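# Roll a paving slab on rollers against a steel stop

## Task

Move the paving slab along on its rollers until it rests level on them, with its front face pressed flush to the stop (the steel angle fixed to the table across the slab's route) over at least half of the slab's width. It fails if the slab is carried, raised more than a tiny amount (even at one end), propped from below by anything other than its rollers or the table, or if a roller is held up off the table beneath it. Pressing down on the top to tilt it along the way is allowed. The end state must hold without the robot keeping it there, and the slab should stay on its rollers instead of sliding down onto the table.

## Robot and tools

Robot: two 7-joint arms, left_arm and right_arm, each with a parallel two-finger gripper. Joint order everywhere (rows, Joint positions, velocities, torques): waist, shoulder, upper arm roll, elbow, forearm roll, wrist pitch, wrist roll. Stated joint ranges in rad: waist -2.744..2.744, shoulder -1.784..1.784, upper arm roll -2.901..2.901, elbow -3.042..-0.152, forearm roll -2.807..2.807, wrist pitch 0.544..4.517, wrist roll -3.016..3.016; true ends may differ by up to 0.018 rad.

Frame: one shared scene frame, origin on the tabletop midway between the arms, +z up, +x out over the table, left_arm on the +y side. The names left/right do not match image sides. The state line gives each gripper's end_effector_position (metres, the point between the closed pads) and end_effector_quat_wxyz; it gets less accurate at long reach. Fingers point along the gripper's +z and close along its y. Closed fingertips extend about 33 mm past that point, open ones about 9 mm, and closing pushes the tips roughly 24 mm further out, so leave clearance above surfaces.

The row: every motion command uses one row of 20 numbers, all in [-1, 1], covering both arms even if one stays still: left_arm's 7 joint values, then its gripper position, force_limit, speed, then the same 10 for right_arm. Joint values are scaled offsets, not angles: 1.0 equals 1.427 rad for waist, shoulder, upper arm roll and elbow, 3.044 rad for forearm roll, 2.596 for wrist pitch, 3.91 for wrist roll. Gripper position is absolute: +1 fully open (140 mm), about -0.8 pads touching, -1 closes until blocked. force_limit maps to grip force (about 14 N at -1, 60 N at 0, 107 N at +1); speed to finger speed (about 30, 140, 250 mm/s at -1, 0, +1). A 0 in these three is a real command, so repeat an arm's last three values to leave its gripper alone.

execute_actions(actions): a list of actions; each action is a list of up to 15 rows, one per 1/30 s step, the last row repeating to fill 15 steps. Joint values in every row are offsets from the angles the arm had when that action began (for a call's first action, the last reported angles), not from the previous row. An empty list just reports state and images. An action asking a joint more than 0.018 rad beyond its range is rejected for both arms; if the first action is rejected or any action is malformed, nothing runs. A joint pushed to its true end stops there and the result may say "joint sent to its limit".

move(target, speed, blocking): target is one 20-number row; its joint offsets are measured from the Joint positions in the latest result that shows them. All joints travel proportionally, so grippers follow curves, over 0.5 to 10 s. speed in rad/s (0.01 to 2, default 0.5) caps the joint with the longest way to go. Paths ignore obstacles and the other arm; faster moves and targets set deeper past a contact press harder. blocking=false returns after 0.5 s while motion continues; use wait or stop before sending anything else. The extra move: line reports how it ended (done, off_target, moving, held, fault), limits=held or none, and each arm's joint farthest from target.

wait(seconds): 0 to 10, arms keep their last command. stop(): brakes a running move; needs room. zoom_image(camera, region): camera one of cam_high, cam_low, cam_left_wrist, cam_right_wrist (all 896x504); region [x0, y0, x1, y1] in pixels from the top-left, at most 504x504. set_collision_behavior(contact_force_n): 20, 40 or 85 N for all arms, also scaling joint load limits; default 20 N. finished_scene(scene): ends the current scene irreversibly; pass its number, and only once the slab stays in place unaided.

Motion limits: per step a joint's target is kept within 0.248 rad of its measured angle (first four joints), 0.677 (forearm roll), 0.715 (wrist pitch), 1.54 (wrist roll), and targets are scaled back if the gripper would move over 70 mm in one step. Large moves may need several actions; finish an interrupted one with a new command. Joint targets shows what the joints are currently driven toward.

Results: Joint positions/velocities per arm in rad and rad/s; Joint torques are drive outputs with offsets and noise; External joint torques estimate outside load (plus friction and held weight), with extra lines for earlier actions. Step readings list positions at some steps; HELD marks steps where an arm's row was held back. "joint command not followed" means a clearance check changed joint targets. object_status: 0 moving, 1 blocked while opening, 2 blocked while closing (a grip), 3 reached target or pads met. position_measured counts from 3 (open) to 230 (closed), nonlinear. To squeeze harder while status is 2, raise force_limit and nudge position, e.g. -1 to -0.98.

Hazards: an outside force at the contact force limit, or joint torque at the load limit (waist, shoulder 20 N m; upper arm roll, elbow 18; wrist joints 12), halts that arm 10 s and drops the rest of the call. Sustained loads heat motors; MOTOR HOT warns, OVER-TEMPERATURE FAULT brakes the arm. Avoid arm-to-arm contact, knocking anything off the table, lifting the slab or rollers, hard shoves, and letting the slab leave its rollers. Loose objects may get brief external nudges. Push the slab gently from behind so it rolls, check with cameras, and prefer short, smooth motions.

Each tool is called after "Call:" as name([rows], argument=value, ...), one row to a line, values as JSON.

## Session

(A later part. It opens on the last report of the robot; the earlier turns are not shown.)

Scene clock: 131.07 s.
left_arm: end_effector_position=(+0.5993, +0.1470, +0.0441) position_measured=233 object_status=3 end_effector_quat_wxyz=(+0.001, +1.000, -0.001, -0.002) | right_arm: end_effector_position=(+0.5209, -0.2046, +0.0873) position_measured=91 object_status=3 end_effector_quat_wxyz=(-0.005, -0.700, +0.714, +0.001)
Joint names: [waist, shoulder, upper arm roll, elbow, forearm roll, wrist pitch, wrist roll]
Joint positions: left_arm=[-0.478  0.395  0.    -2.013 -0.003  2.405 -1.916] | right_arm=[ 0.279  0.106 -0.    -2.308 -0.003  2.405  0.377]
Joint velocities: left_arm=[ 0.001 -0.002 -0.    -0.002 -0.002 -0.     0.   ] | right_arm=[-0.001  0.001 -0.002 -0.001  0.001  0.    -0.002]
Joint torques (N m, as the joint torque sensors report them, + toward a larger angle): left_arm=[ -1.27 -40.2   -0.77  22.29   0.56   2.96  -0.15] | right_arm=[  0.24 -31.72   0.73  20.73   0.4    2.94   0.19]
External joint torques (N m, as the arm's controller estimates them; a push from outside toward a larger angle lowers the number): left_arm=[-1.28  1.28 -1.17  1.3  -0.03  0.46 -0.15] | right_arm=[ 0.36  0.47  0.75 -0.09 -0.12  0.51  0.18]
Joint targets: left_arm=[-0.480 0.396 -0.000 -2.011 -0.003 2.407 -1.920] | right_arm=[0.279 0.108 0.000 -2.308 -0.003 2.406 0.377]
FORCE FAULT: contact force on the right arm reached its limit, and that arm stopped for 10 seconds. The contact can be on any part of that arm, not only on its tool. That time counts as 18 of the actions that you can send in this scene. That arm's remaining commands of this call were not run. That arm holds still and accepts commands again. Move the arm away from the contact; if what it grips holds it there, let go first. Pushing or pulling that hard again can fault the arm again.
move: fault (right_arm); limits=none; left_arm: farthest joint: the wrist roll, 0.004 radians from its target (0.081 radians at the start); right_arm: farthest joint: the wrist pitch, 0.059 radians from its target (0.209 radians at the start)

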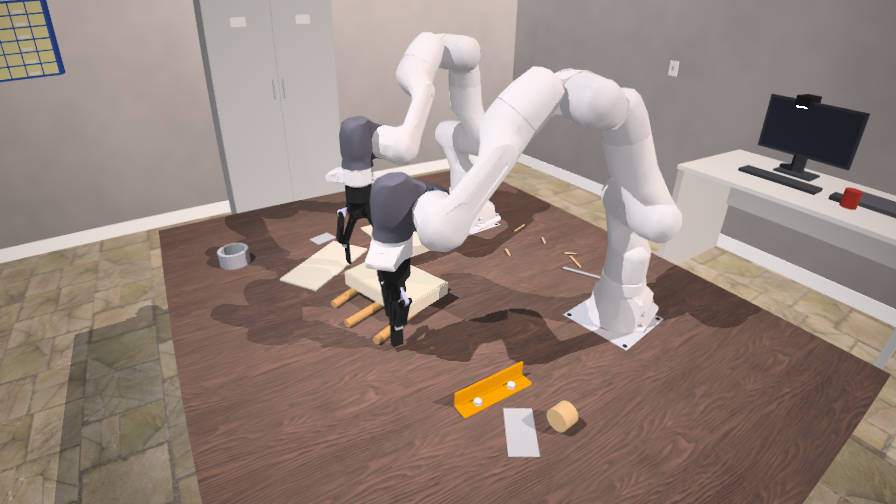

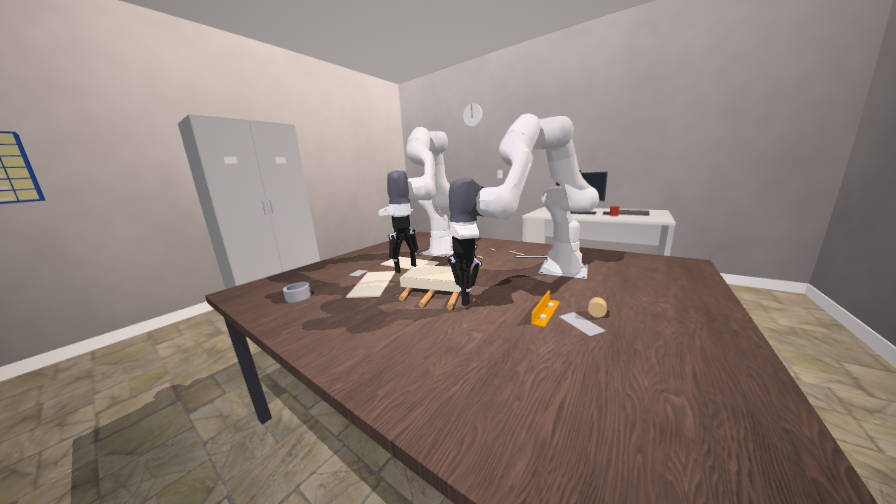

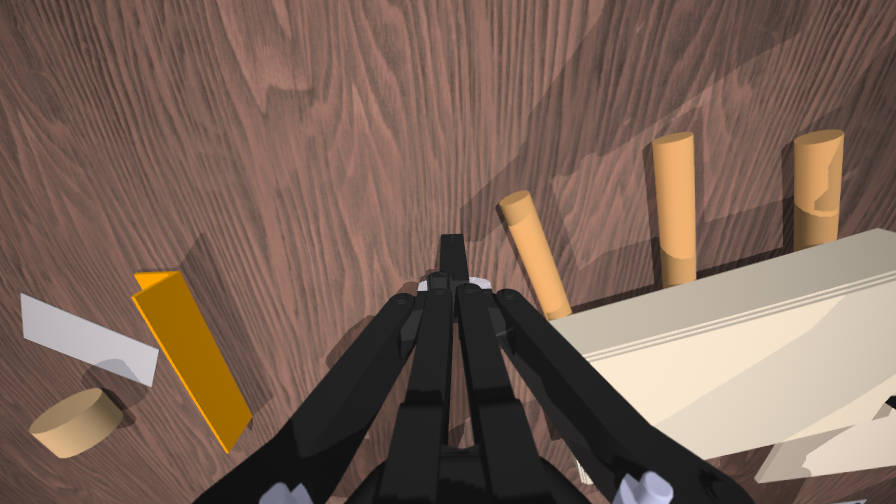

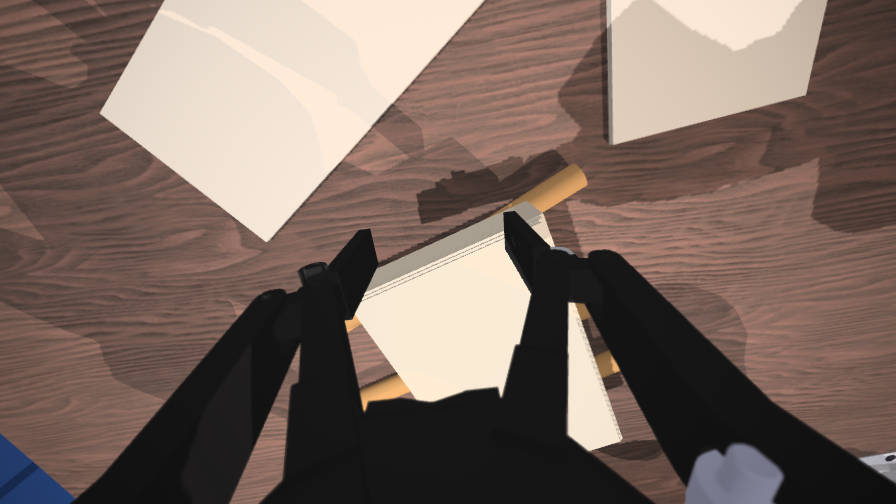

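Call:
set_collision_behavior(contact_force_n=40)

Call:
move(target=[0,0,0,0,0,0,0,-1,0,0,0,-0.012,0,0,0,0,0,0.3,0,0], speed=0.1)

Call:
move(target=[-0.025,0,0,0,0,0,0,-1,0,0,-0.04,0,0,0,0,0,-0.022,0.3,0,0], speed=0.1)

Call:
move(target=[0,0,0,0,0,0,0,-1,0,0,0,0.03,0,-0.016,0,0.023,0,0.3,0,0], speed=0.05)

Set on each arm: contact force limit 40 N; load limits (N m) waist: 35, shoulder: 35, upper arm roll: 32, elbow: 30, forearm roll: 12, wrist pitch: 12, wrist roll: 12.

Scene clock: 139.87 s.
left_arm: end_effector_position=(+0.5993, +0.1470, +0.0441) position_measured=233 object_status=3 end_effector_quat_wxyz=(+0.001, +1.000, -0.001, -0.002) | right_arm: end_effector_position=(+0.5244, -0.2033, +0.0953) position_measured=91 object_status=3 end_effector_quat_wxyz=(+0.002, -0.700, +0.714, -0.002)
Joint names: [waist, shoulder, upper arm roll, elbow, forearm roll, wrist pitch, wrist roll]
Joint positions: left_arm=[-0.478  0.395  0.    -2.013 -0.003  2.405 -1.916] | right_arm=[ 0.279  0.091 -0.    -2.308 -0.003  2.405  0.377]
Joint velocities: left_arm=[ 0.001 -0.002 -0.    -0.    -0.     0.001  0.001] | right_arm=[ 0.001 -0.001  0.001 -0.    -0.002 -0.001 -0.   ]
Joint torques (N m, as the joint torque sensors report them, + toward a larger angle): left_arm=[ -0.1  -40.76  -1.14  20.64   0.56   2.58   0.12] | right_arm=[  0.27 -33.38  -0.66  20.29   0.49   2.68  -0.03]
External joint torques (N m, as the arm's controller estimates them; a push from outside toward a larger angle lowers the number): left_arm=[-0.16  0.86 -1.59 -0.46 -0.04  0.06  0.12] | right_arm=[ 0.19 -1.4  -0.82 -0.8  -0.04  0.2  -0.03]
Joint targets: left_arm=[-0.478 0.395 0.000 -2.013 -0.003 2.405 -1.916] | right_arm=[0.279 0.089 -0.000 -2.308 -0.003 2.405 0.377]
move: done; limits=none; left_arm: farthest joint: the waist, 0.000 radians from its target (0.000 radians at the start); right_arm: farthest joint: the shoulder, 0.002 radians from its target (0.017 radians at the start)

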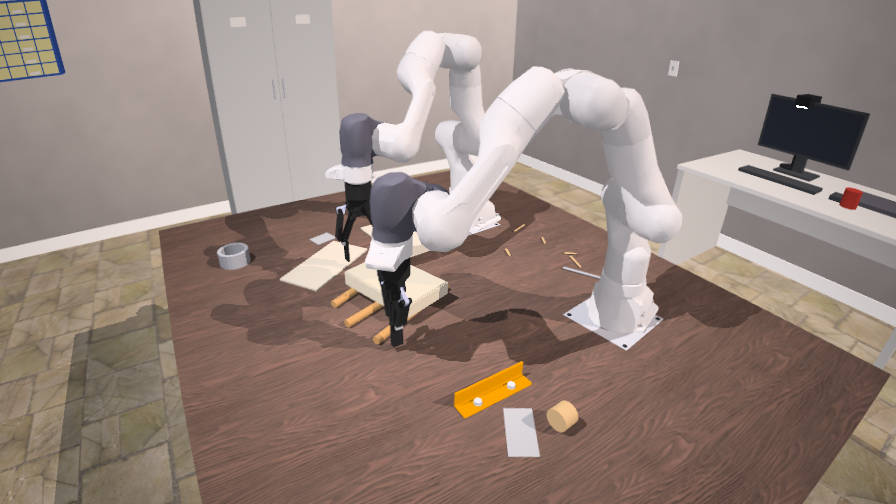

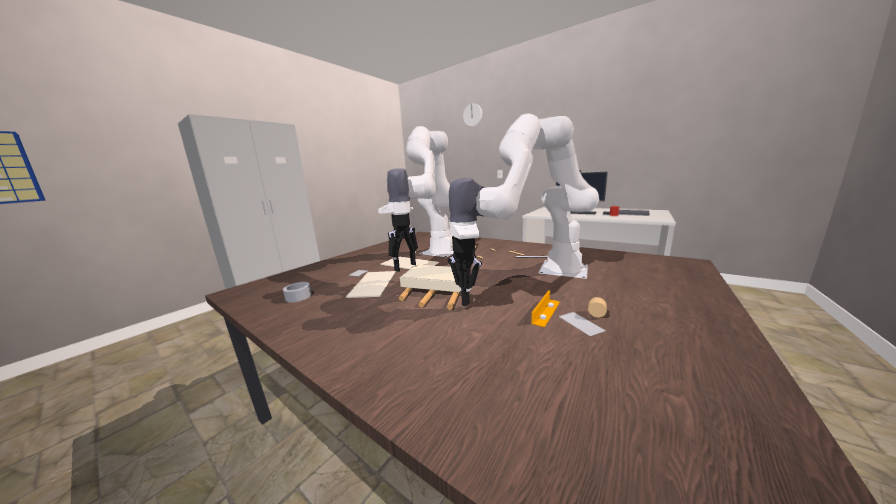

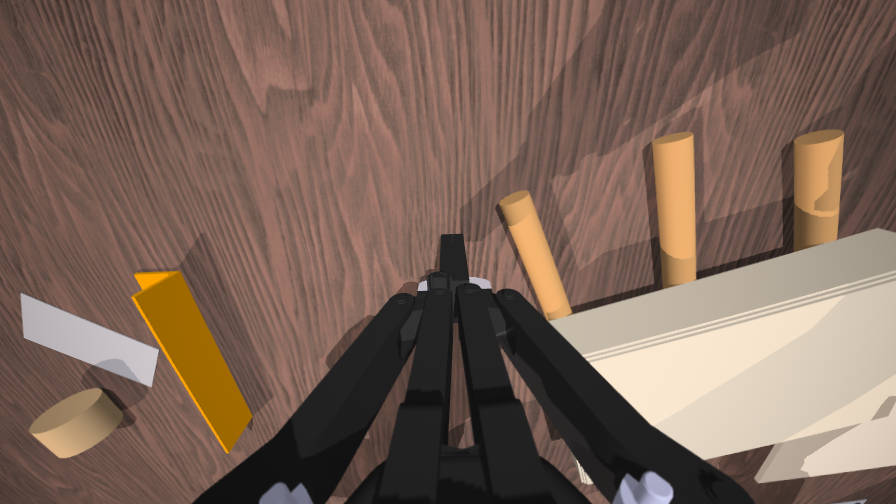

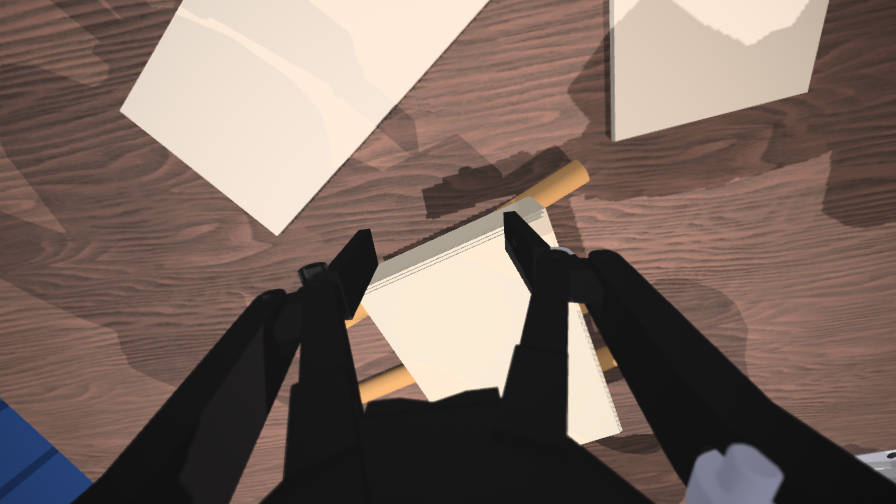

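Scene clock: 141.57 s.
left_arm: end_effector_position=(+0.5920, +0.1279, +0.0441) position_measured=233 object_status=3 end_effector_quat_wxyz=(+0.000, +1.000, -0.017, -0.002) | right_arm: end_effector_position=(+0.5335, -0.2301, +0.0953) position_measured=91 object_status=3 end_effector_quat_wxyz=(-0.002, +0.708, -0.706, +0.002)
Joint names: [waist, shoulder, upper arm roll, elbow, forearm roll, wrist pitch, wrist roll]
Joint positions: left_arm=[-0.512  0.395  0.    -2.013 -0.003  2.405 -1.916] | right_arm=[ 0.224  0.091 -0.    -2.308 -0.003  2.405  0.299]
Joint velocities: left_arm=[-0.     0.     0.002  0.    -0.002 -0.001  0.   ] | right_arm=[-0.    -0.002  0.     0.     0.001 -0.    -0.006]
Joint torques (N m, as the joint torque sensors report them, + toward a larger angle): left_arm=[ -1.66 -40.74  -0.63  20.47   0.53   2.53   0.1 ] | right_arm=[ -1.38 -32.7    0.42  20.87   0.48   2.62  -0.26]
External joint torques (N m, as the arm's controller estimates them; a push from outside toward a larger angle lowers the number): left_arm=[-1.7   0.67 -1.05 -0.53 -0.06  0.03  0.1 ] | right_arm=[-1.33 -0.54  0.39 -0.36 -0.06  0.11 -0.26]
Joint targets: left_arm=[-0.514 0.395 0.000 -2.013 -0.003 2.405 -1.916] | right_arm=[0.222 0.091 -0.000 -2.308 -0.003 2.405 0.291]
move: done; limits=none; left_arm: farthest joint: the waist, 0.001 radians from its target (0.035 radians at the start); right_arm: farthest joint: the wrist roll, 0.008 radians from its target (0.086 radians at the start)

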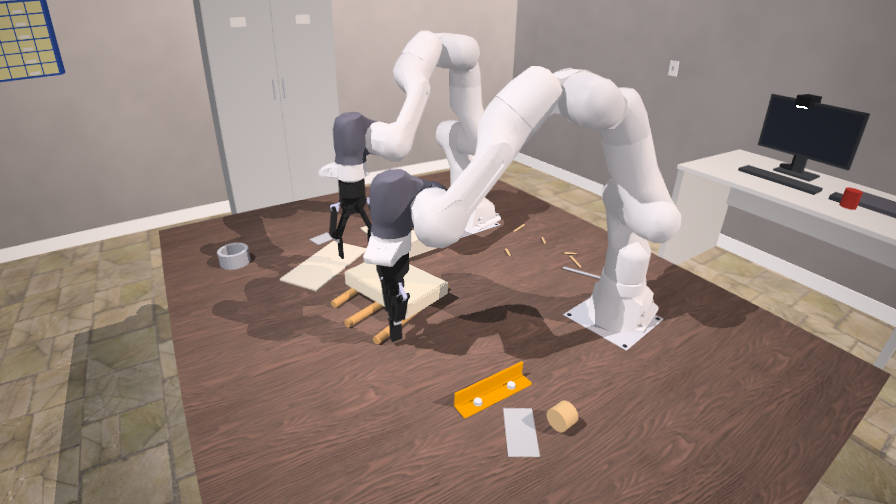

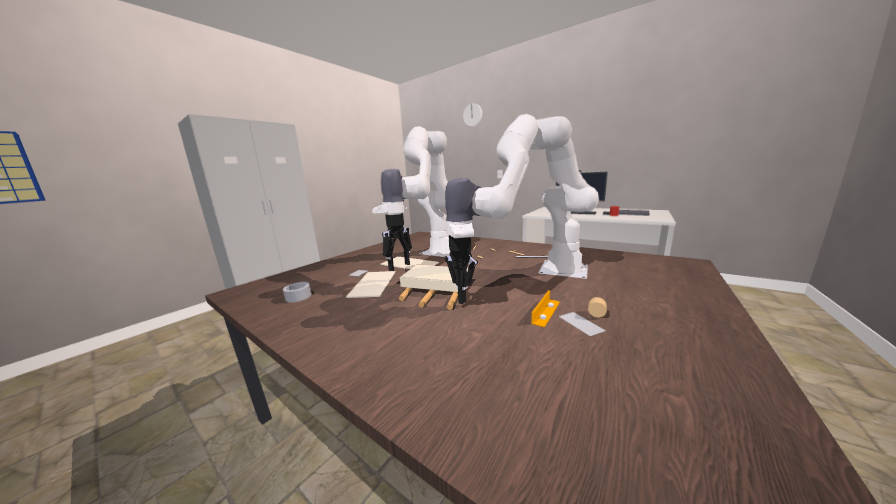

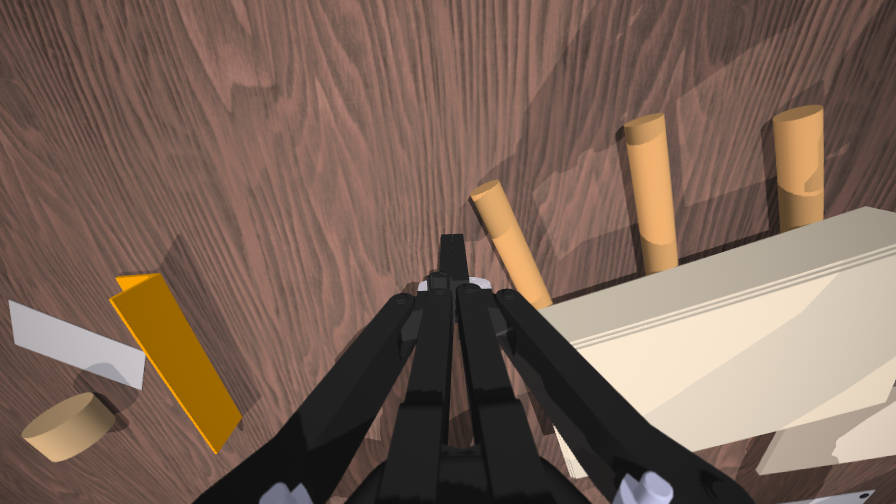

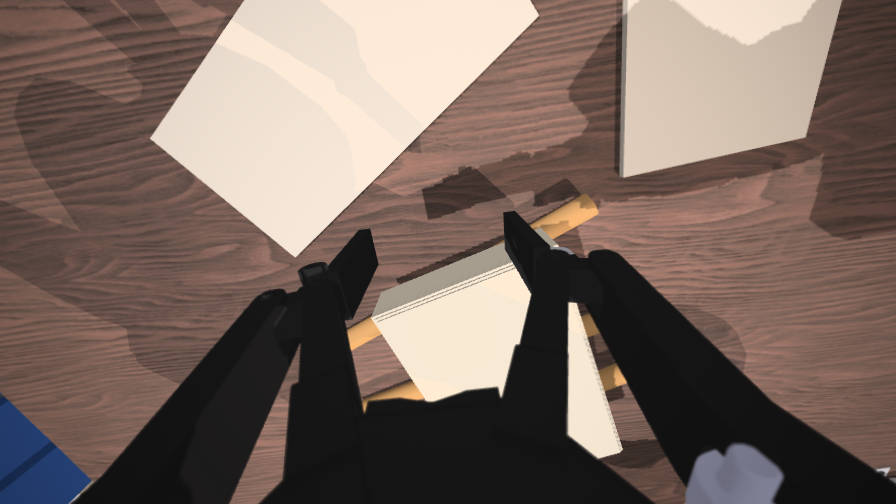

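Scene clock: 143.20 s.
left_arm: end_effector_position=(+0.5920, +0.1279, +0.0441) position_measured=233 object_status=3 end_effector_quat_wxyz=(+0.000, +1.000, -0.017, -0.002) | right_arm: end_effector_position=(+0.5300, -0.2312, +0.0706) position_measured=91 object_status=3 end_effector_quat_wxyz=(-0.000, +0.708, -0.706, +0.001)
Joint names: [waist, shoulder, upper arm roll, elbow, forearm roll, wrist pitch, wrist roll]
Joint positions: left_arm=[-0.512  0.395  0.    -2.013 -0.003  2.405 -1.916] | right_arm=[ 0.224  0.132 -0.    -2.328 -0.003  2.462  0.298]
Joint velocities: left_arm=[-0.001 -0.    -0.     0.001  0.001 -0.001 -0.001] | right_arm=[ 0.001 -0.     0.    -0.001  0.     0.005  0.002]
Joint torques (N m, as the joint torque sensors report them, + toward a larger angle): left_arm=[ -0.14 -40.77  -1.23  21.23   0.56   2.63   0.03] | right_arm=[ -0.2  -31.53   0.04  18.82   0.36   3.02   0.02]
External joint torques (N m, as the arm's controller estimates them; a push from outside toward a larger angle lowers the number): left_arm=[-0.15  0.72 -1.63  0.18 -0.04  0.12  0.03] | right_arm=[-0.26  1.03 -0.13 -1.48 -0.13  0.55  0.02]
Joint targets: left_arm=[-0.512 0.395 0.000 -2.013 -0.003 2.405 -1.916] | right_arm=[0.224 0.134 -0.000 -2.331 -0.003 2.464 0.299]
move: done; limits=none; left_arm: farthest joint: the waist, 0.000 radians from its target (0.000 radians at the start); right_arm: farthest joint: the wrist pitch, 0.003 radians from its target (0.060 radians at the start)

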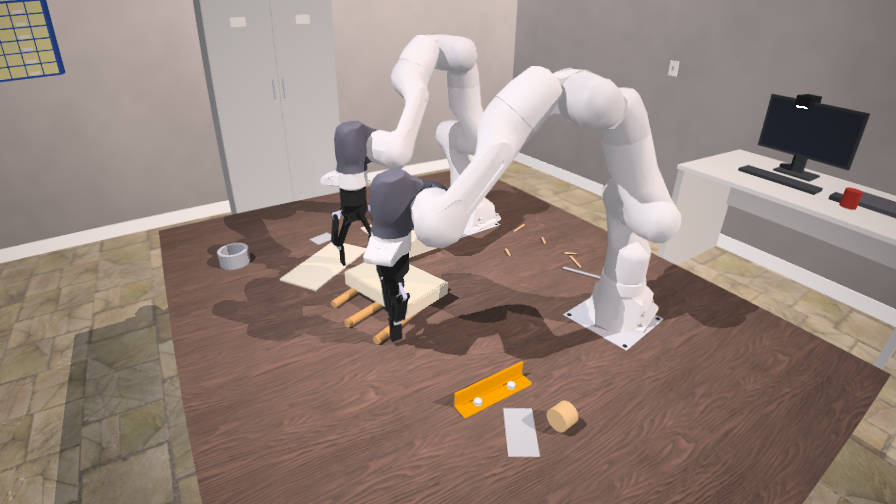

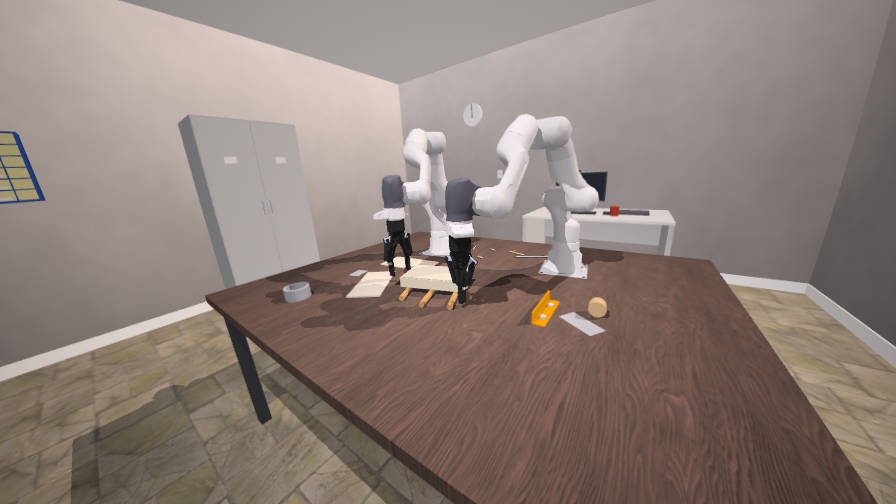

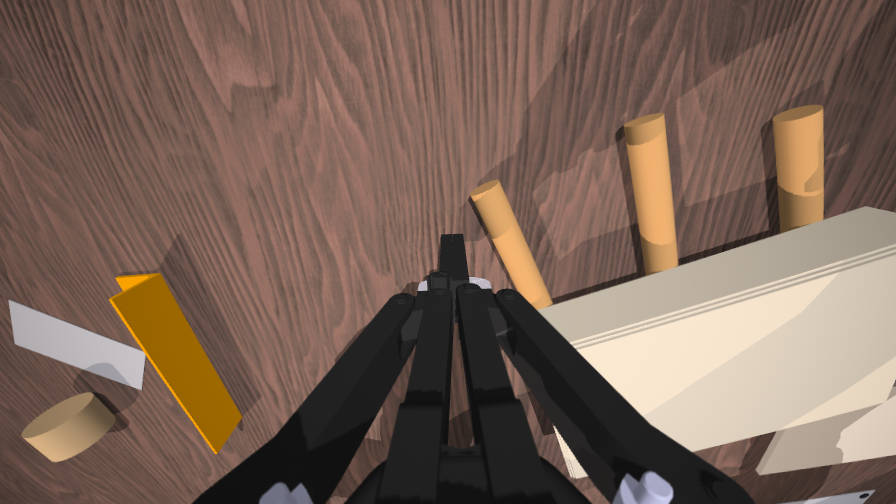

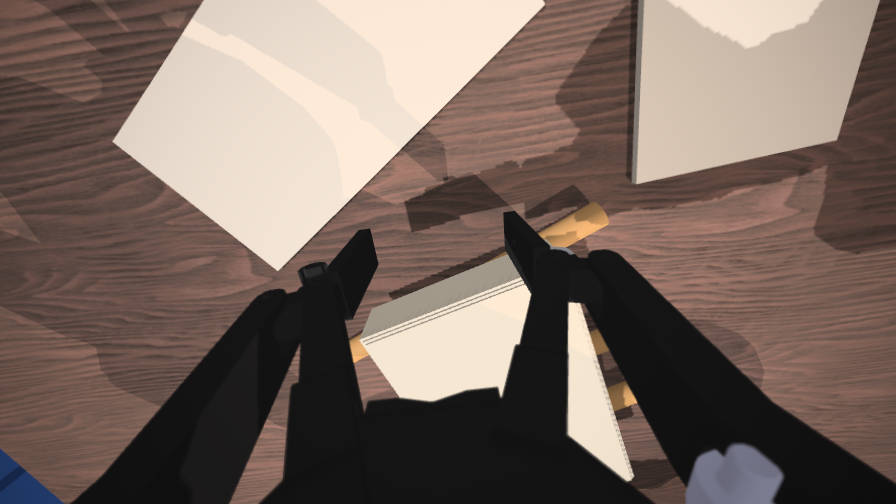

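Call:
move(target=[-0.049,0.063,0,0.094,0,-0.016,-0.027,-1,0,0,0.035,0.008,0,0,0,0.005,0.013,0.3,0,0], speed=0.05)

Scene clock: 155.87 s.
left_arm: end_effector_position=(+0.6060, +0.0806, +0.0389) position_measured=233 object_status=3 end_effector_quat_wxyz=(+0.000, +1.000, +0.002, -0.001) | right_arm: end_effector_position=(+0.5233, -0.2089, +0.0669) position_measured=91 object_status=3 end_effector_quat_wxyz=(-0.000, +0.710, -0.704, +0.001)
Joint names: [waist, shoulder, upper arm roll, elbow, forearm roll, wrist pitch, wrist roll]
Joint positions: left_arm=[-0.576  0.484  0.002 -1.882 -0.003  2.365 -2.017] | right_arm=[ 0.27   0.141 -0.001 -2.328 -0.003  2.471  0.34 ]
Joint velocities: left_arm=[-0.001 -0.001 -0.002 -0.001  0.    -0.001 -0.007] | right_arm=[ 0.001  0.002  0.001  0.    -0.     0.     0.   ]
Joint torques (N m, as the joint torque sensors report them, + toward a larger angle): left_arm=[ -3.59 -42.98  -2.32  23.88   0.57   2.54  -0.03] | right_arm=[  2.24 -31.36  -0.43  19.75   0.43   3.36   0.58]
External joint torques (N m, as the arm's controller estimates them; a push from outside toward a larger angle lowers the number): left_arm=[-3.36  1.58 -2.64  2.31 -0.06  0.03 -0.03] | right_arm=[ 2.2   1.39 -0.59 -0.5  -0.06  0.88  0.58]
Joint targets: left_arm=[-0.582 0.485 0.000 -1.879 -0.003 2.364 -2.021] | right_arm=[0.274 0.143 -0.000 -2.328 -0.003 2.475 0.349]
move: done; limits=none; left_arm: farthest joint: the waist, 0.006 radians from its target (0.070 radians at the start); right_arm: farthest joint: the wrist roll, 0.009 radians from its target (0.050 radians at the start)

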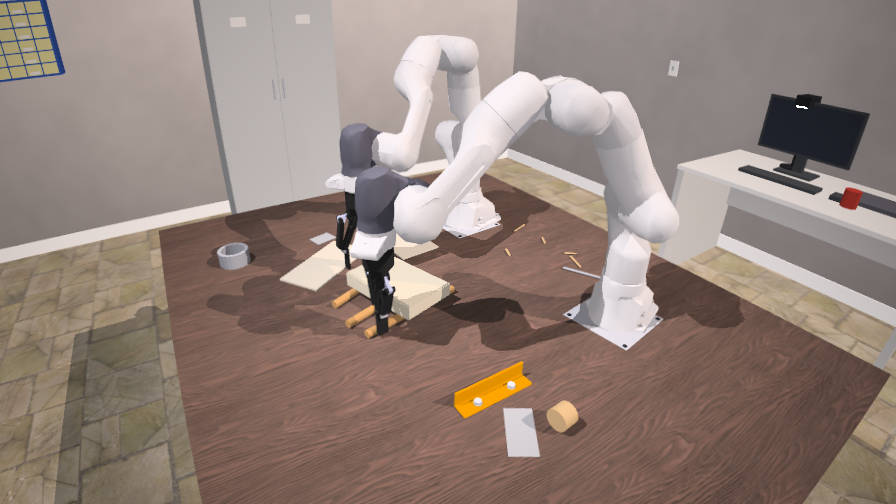

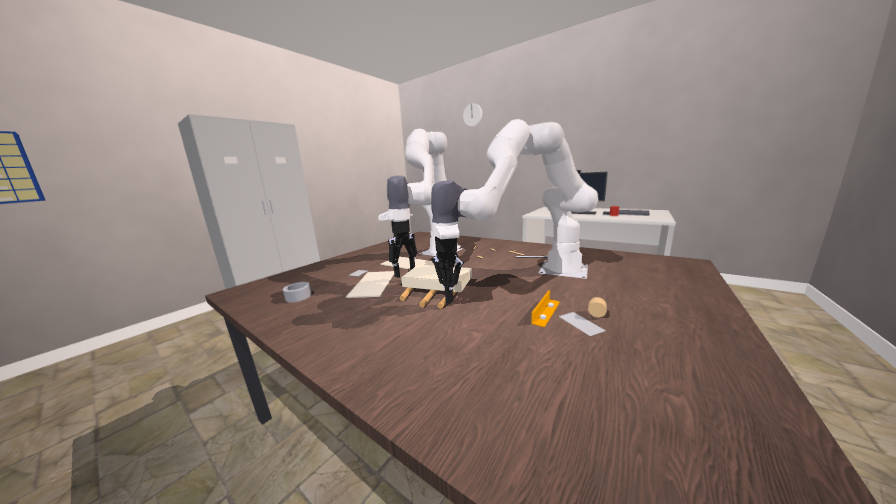

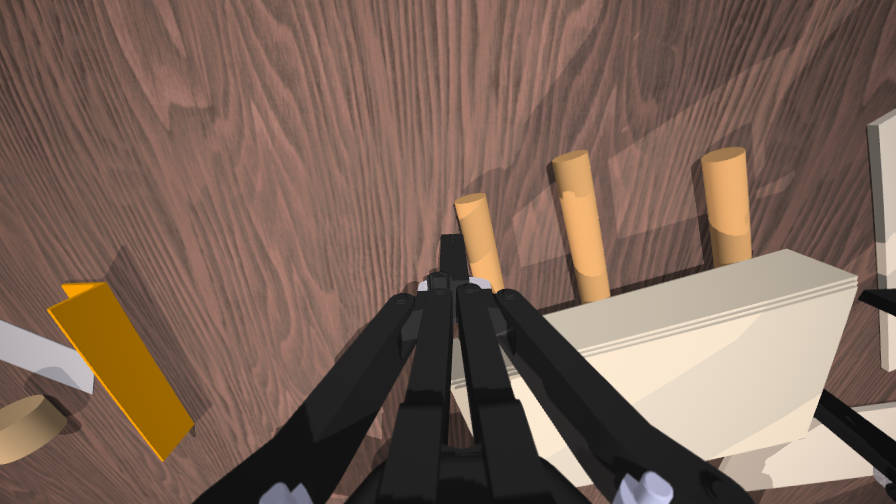

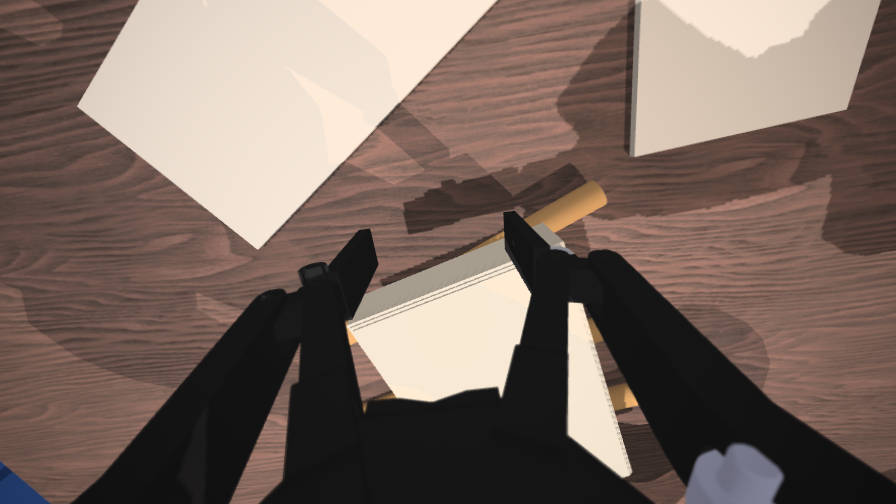

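Call:
move(target=[-0.006,0,0,0,0,0,0,-1,0,0,0.075,0,0,0,0,0,0.029,0.3,0,0], speed=0.04)

Scene clock: 166.90 s.
left_arm: end_effector_position=(+0.6037, +0.0806, +0.0373) position_measured=233 object_status=3 end_effector_quat_wxyz=(-0.002, +1.000, +0.002, -0.004) | right_arm: end_effector_position=(+0.5027, -0.1607, +0.0667) position_measured=91 object_status=3 end_effector_quat_wxyz=(+0.000, +0.710, -0.705, +0.001)
Joint names: [waist, shoulder, upper arm roll, elbow, forearm roll, wrist pitch, wrist roll]
Joint positions: left_arm=[-0.579  0.486  0.004 -1.883 -0.003  2.361 -2.019] | right_arm=[ 0.372  0.141 -0.001 -2.328 -0.003  2.47   0.442]
Joint velocities: left_arm=[ 0.     0.001 -0.     0.001 -0.    -0.001 -0.   ] | right_arm=[-0.001  0.001  0.002 -0.001  0.    -0.     0.007]
Joint torques (N m, as the joint torque sensors report them, + toward a larger angle): left_arm=[ -2.81 -44.64  -1.43  21.5    0.61   3.2    0.18] | right_arm=[  3.19 -32.87   0.52  19.98   0.41   2.88   0.54]
External joint torques (N m, as the arm's controller estimates them; a push from outside toward a larger angle lowers the number): left_arm=[-2.82 -0.14 -1.97 -0.03 -0.02  0.7   0.18] | right_arm=[ 3.17 -0.13  0.38 -0.21 -0.08  0.41  0.54]
Joint targets: left_arm=[-0.584 0.484 0.002 -1.882 -0.003 2.365 -2.017] | right_arm=[0.377 0.141 -0.001 -2.328 -0.003 2.471 0.453]
move: off_target (right_arm); limits=none; left_arm: farthest joint: the waist, 0.006 radians from its target (0.009 radians at the start); right_arm: farthest joint: the wrist roll, 0.012 radians from its target (0.113 radians at the start)

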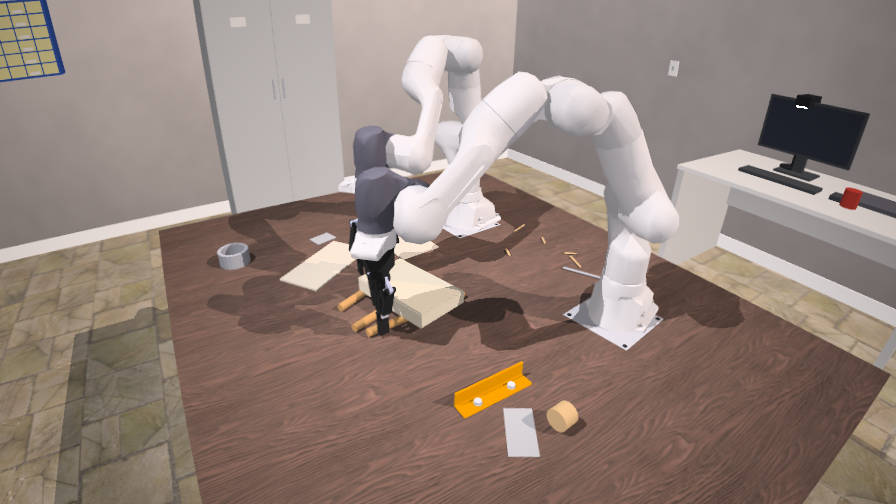

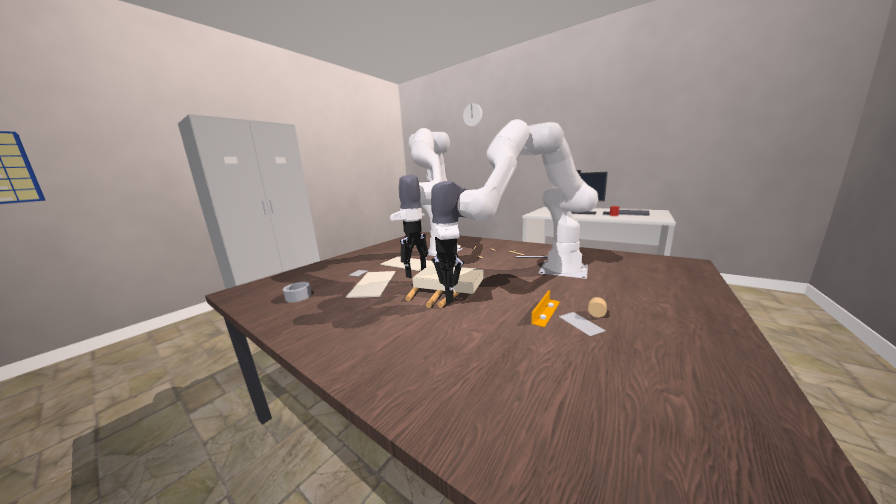

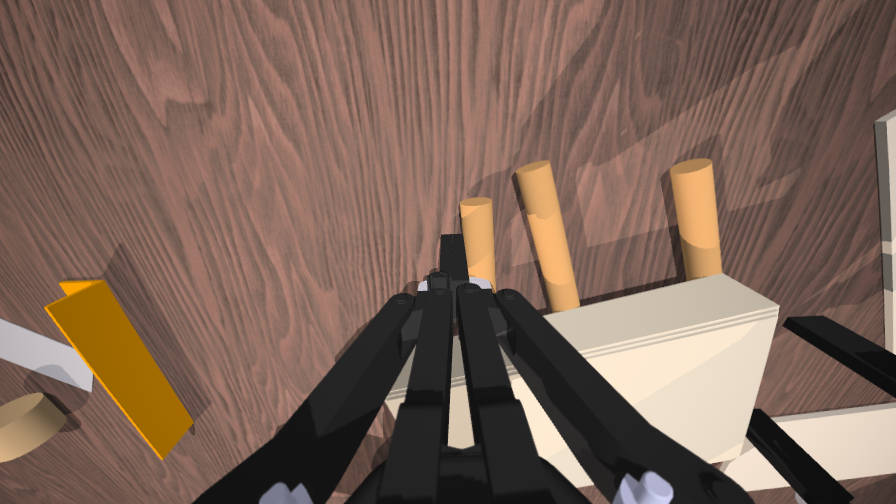

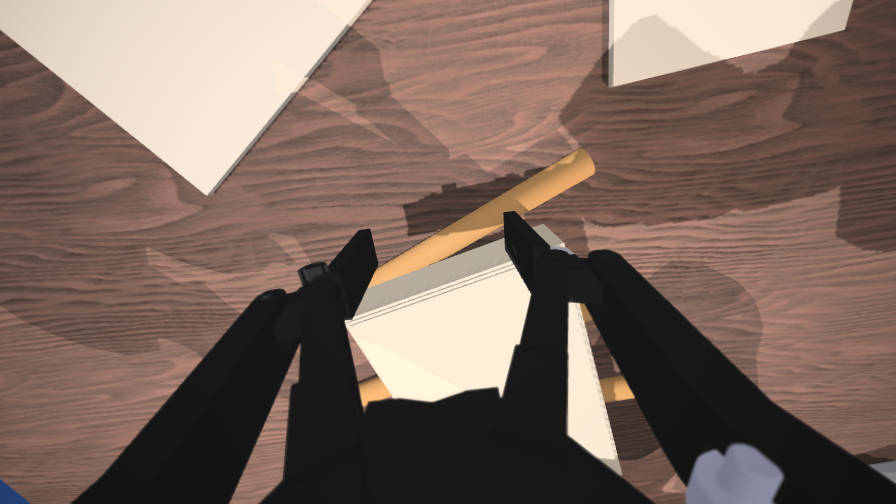

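Call:
move(target=[0.06,-0.142,0,0.097,0,-0.128,0.022,0.2,0,0,0.066,0.036,0,0.047,0,-0.006,0.026,0.3,0,0], speed=0.12)

Scene clock: 177.93 s.
left_arm: end_effector_position=(+0.6282, +0.1287, +0.1986) position_measured=104 object_status=3 end_effector_quat_wxyz=(+0.001, +1.000, +0.004, +0.000) | right_arm: end_effector_position=(+0.4959, -0.1108, +0.0643) position_measured=91 object_status=3 end_effector_quat_wxyz=(+0.001, +0.709, -0.705, +0.001)
Joint names: [waist, shoulder, upper arm roll, elbow, forearm roll, wrist pitch, wrist roll]
Joint positions: left_arm=[-0.495  0.284  0.005 -1.747 -0.003  2.031 -1.938] | right_arm=[ 0.462  0.19  -0.002 -2.265 -0.003  2.453  0.534]
Joint velocities: left_arm=[-0.     0.     0.001  0.     0.    -0.004  0.005] | right_arm=[ 0.     0.     0.002 -0.002 -0.002 -0.002  0.003]
Joint torques (N m, as the joint torque sensors report them, + toward a larger angle): left_arm=[  0.72 -39.91  -1.79  25.2    0.55   2.33   0.26] | right_arm=[  1.84 -33.32   0.57  21.89   0.45   2.89   0.51]
External joint torques (N m, as the arm's controller estimates them; a push from outside toward a larger angle lowers the number): left_arm=[ 0.64  1.25 -2.18  1.14 -0.25 -0.19  0.26] | right_arm=[ 1.86  1.1   0.42  1.58 -0.05  0.45  0.51]
Joint targets: left_arm=[-0.493 0.283 0.004 -1.745 -0.003 2.029 -1.933] | right_arm=[0.466 0.192 -0.001 -2.261 -0.003 2.454 0.543]
move: done; limits=none; left_arm: farthest joint: the wrist roll, 0.005 radians from its target (0.086 radians at the start); right_arm: farthest joint: the wrist roll, 0.010 radians from its target (0.100 radians at the start)

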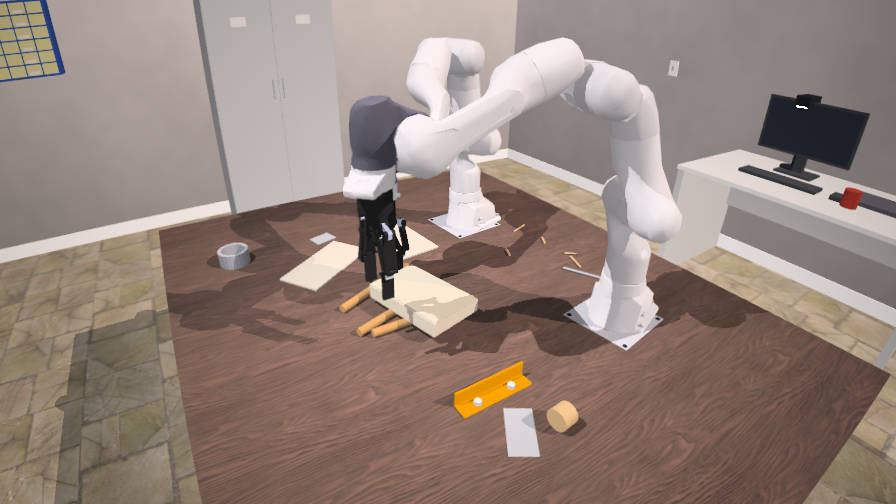

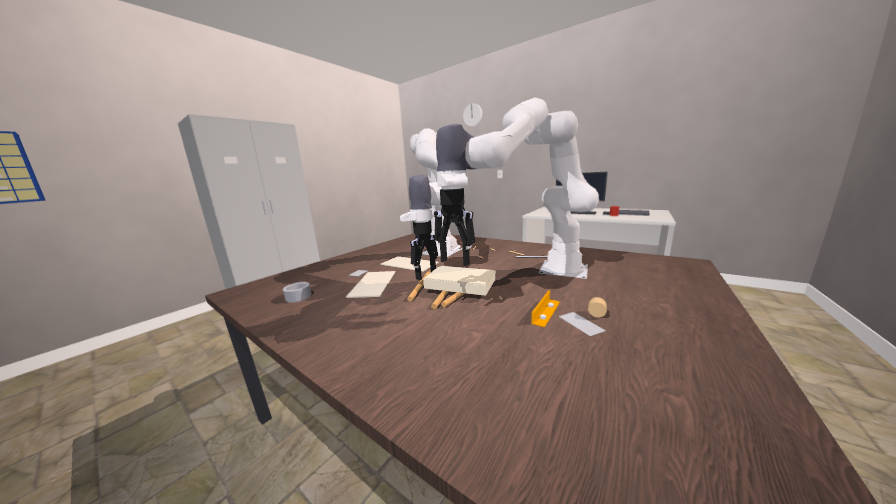

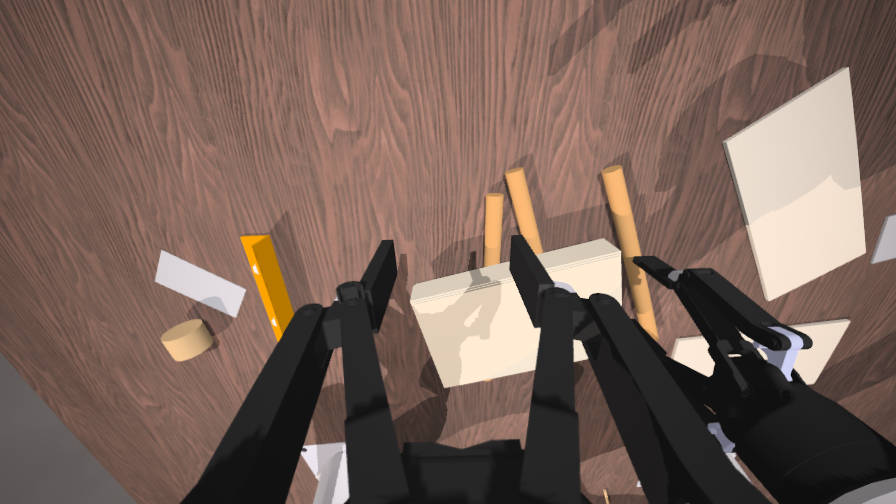

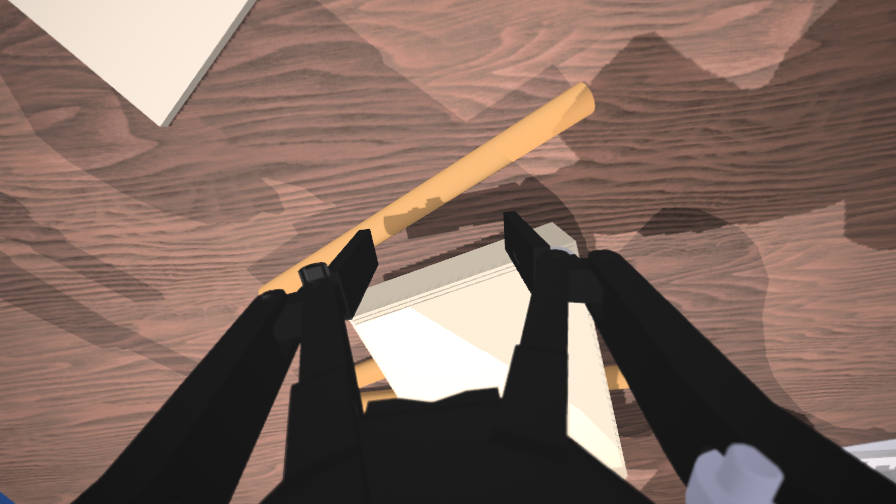

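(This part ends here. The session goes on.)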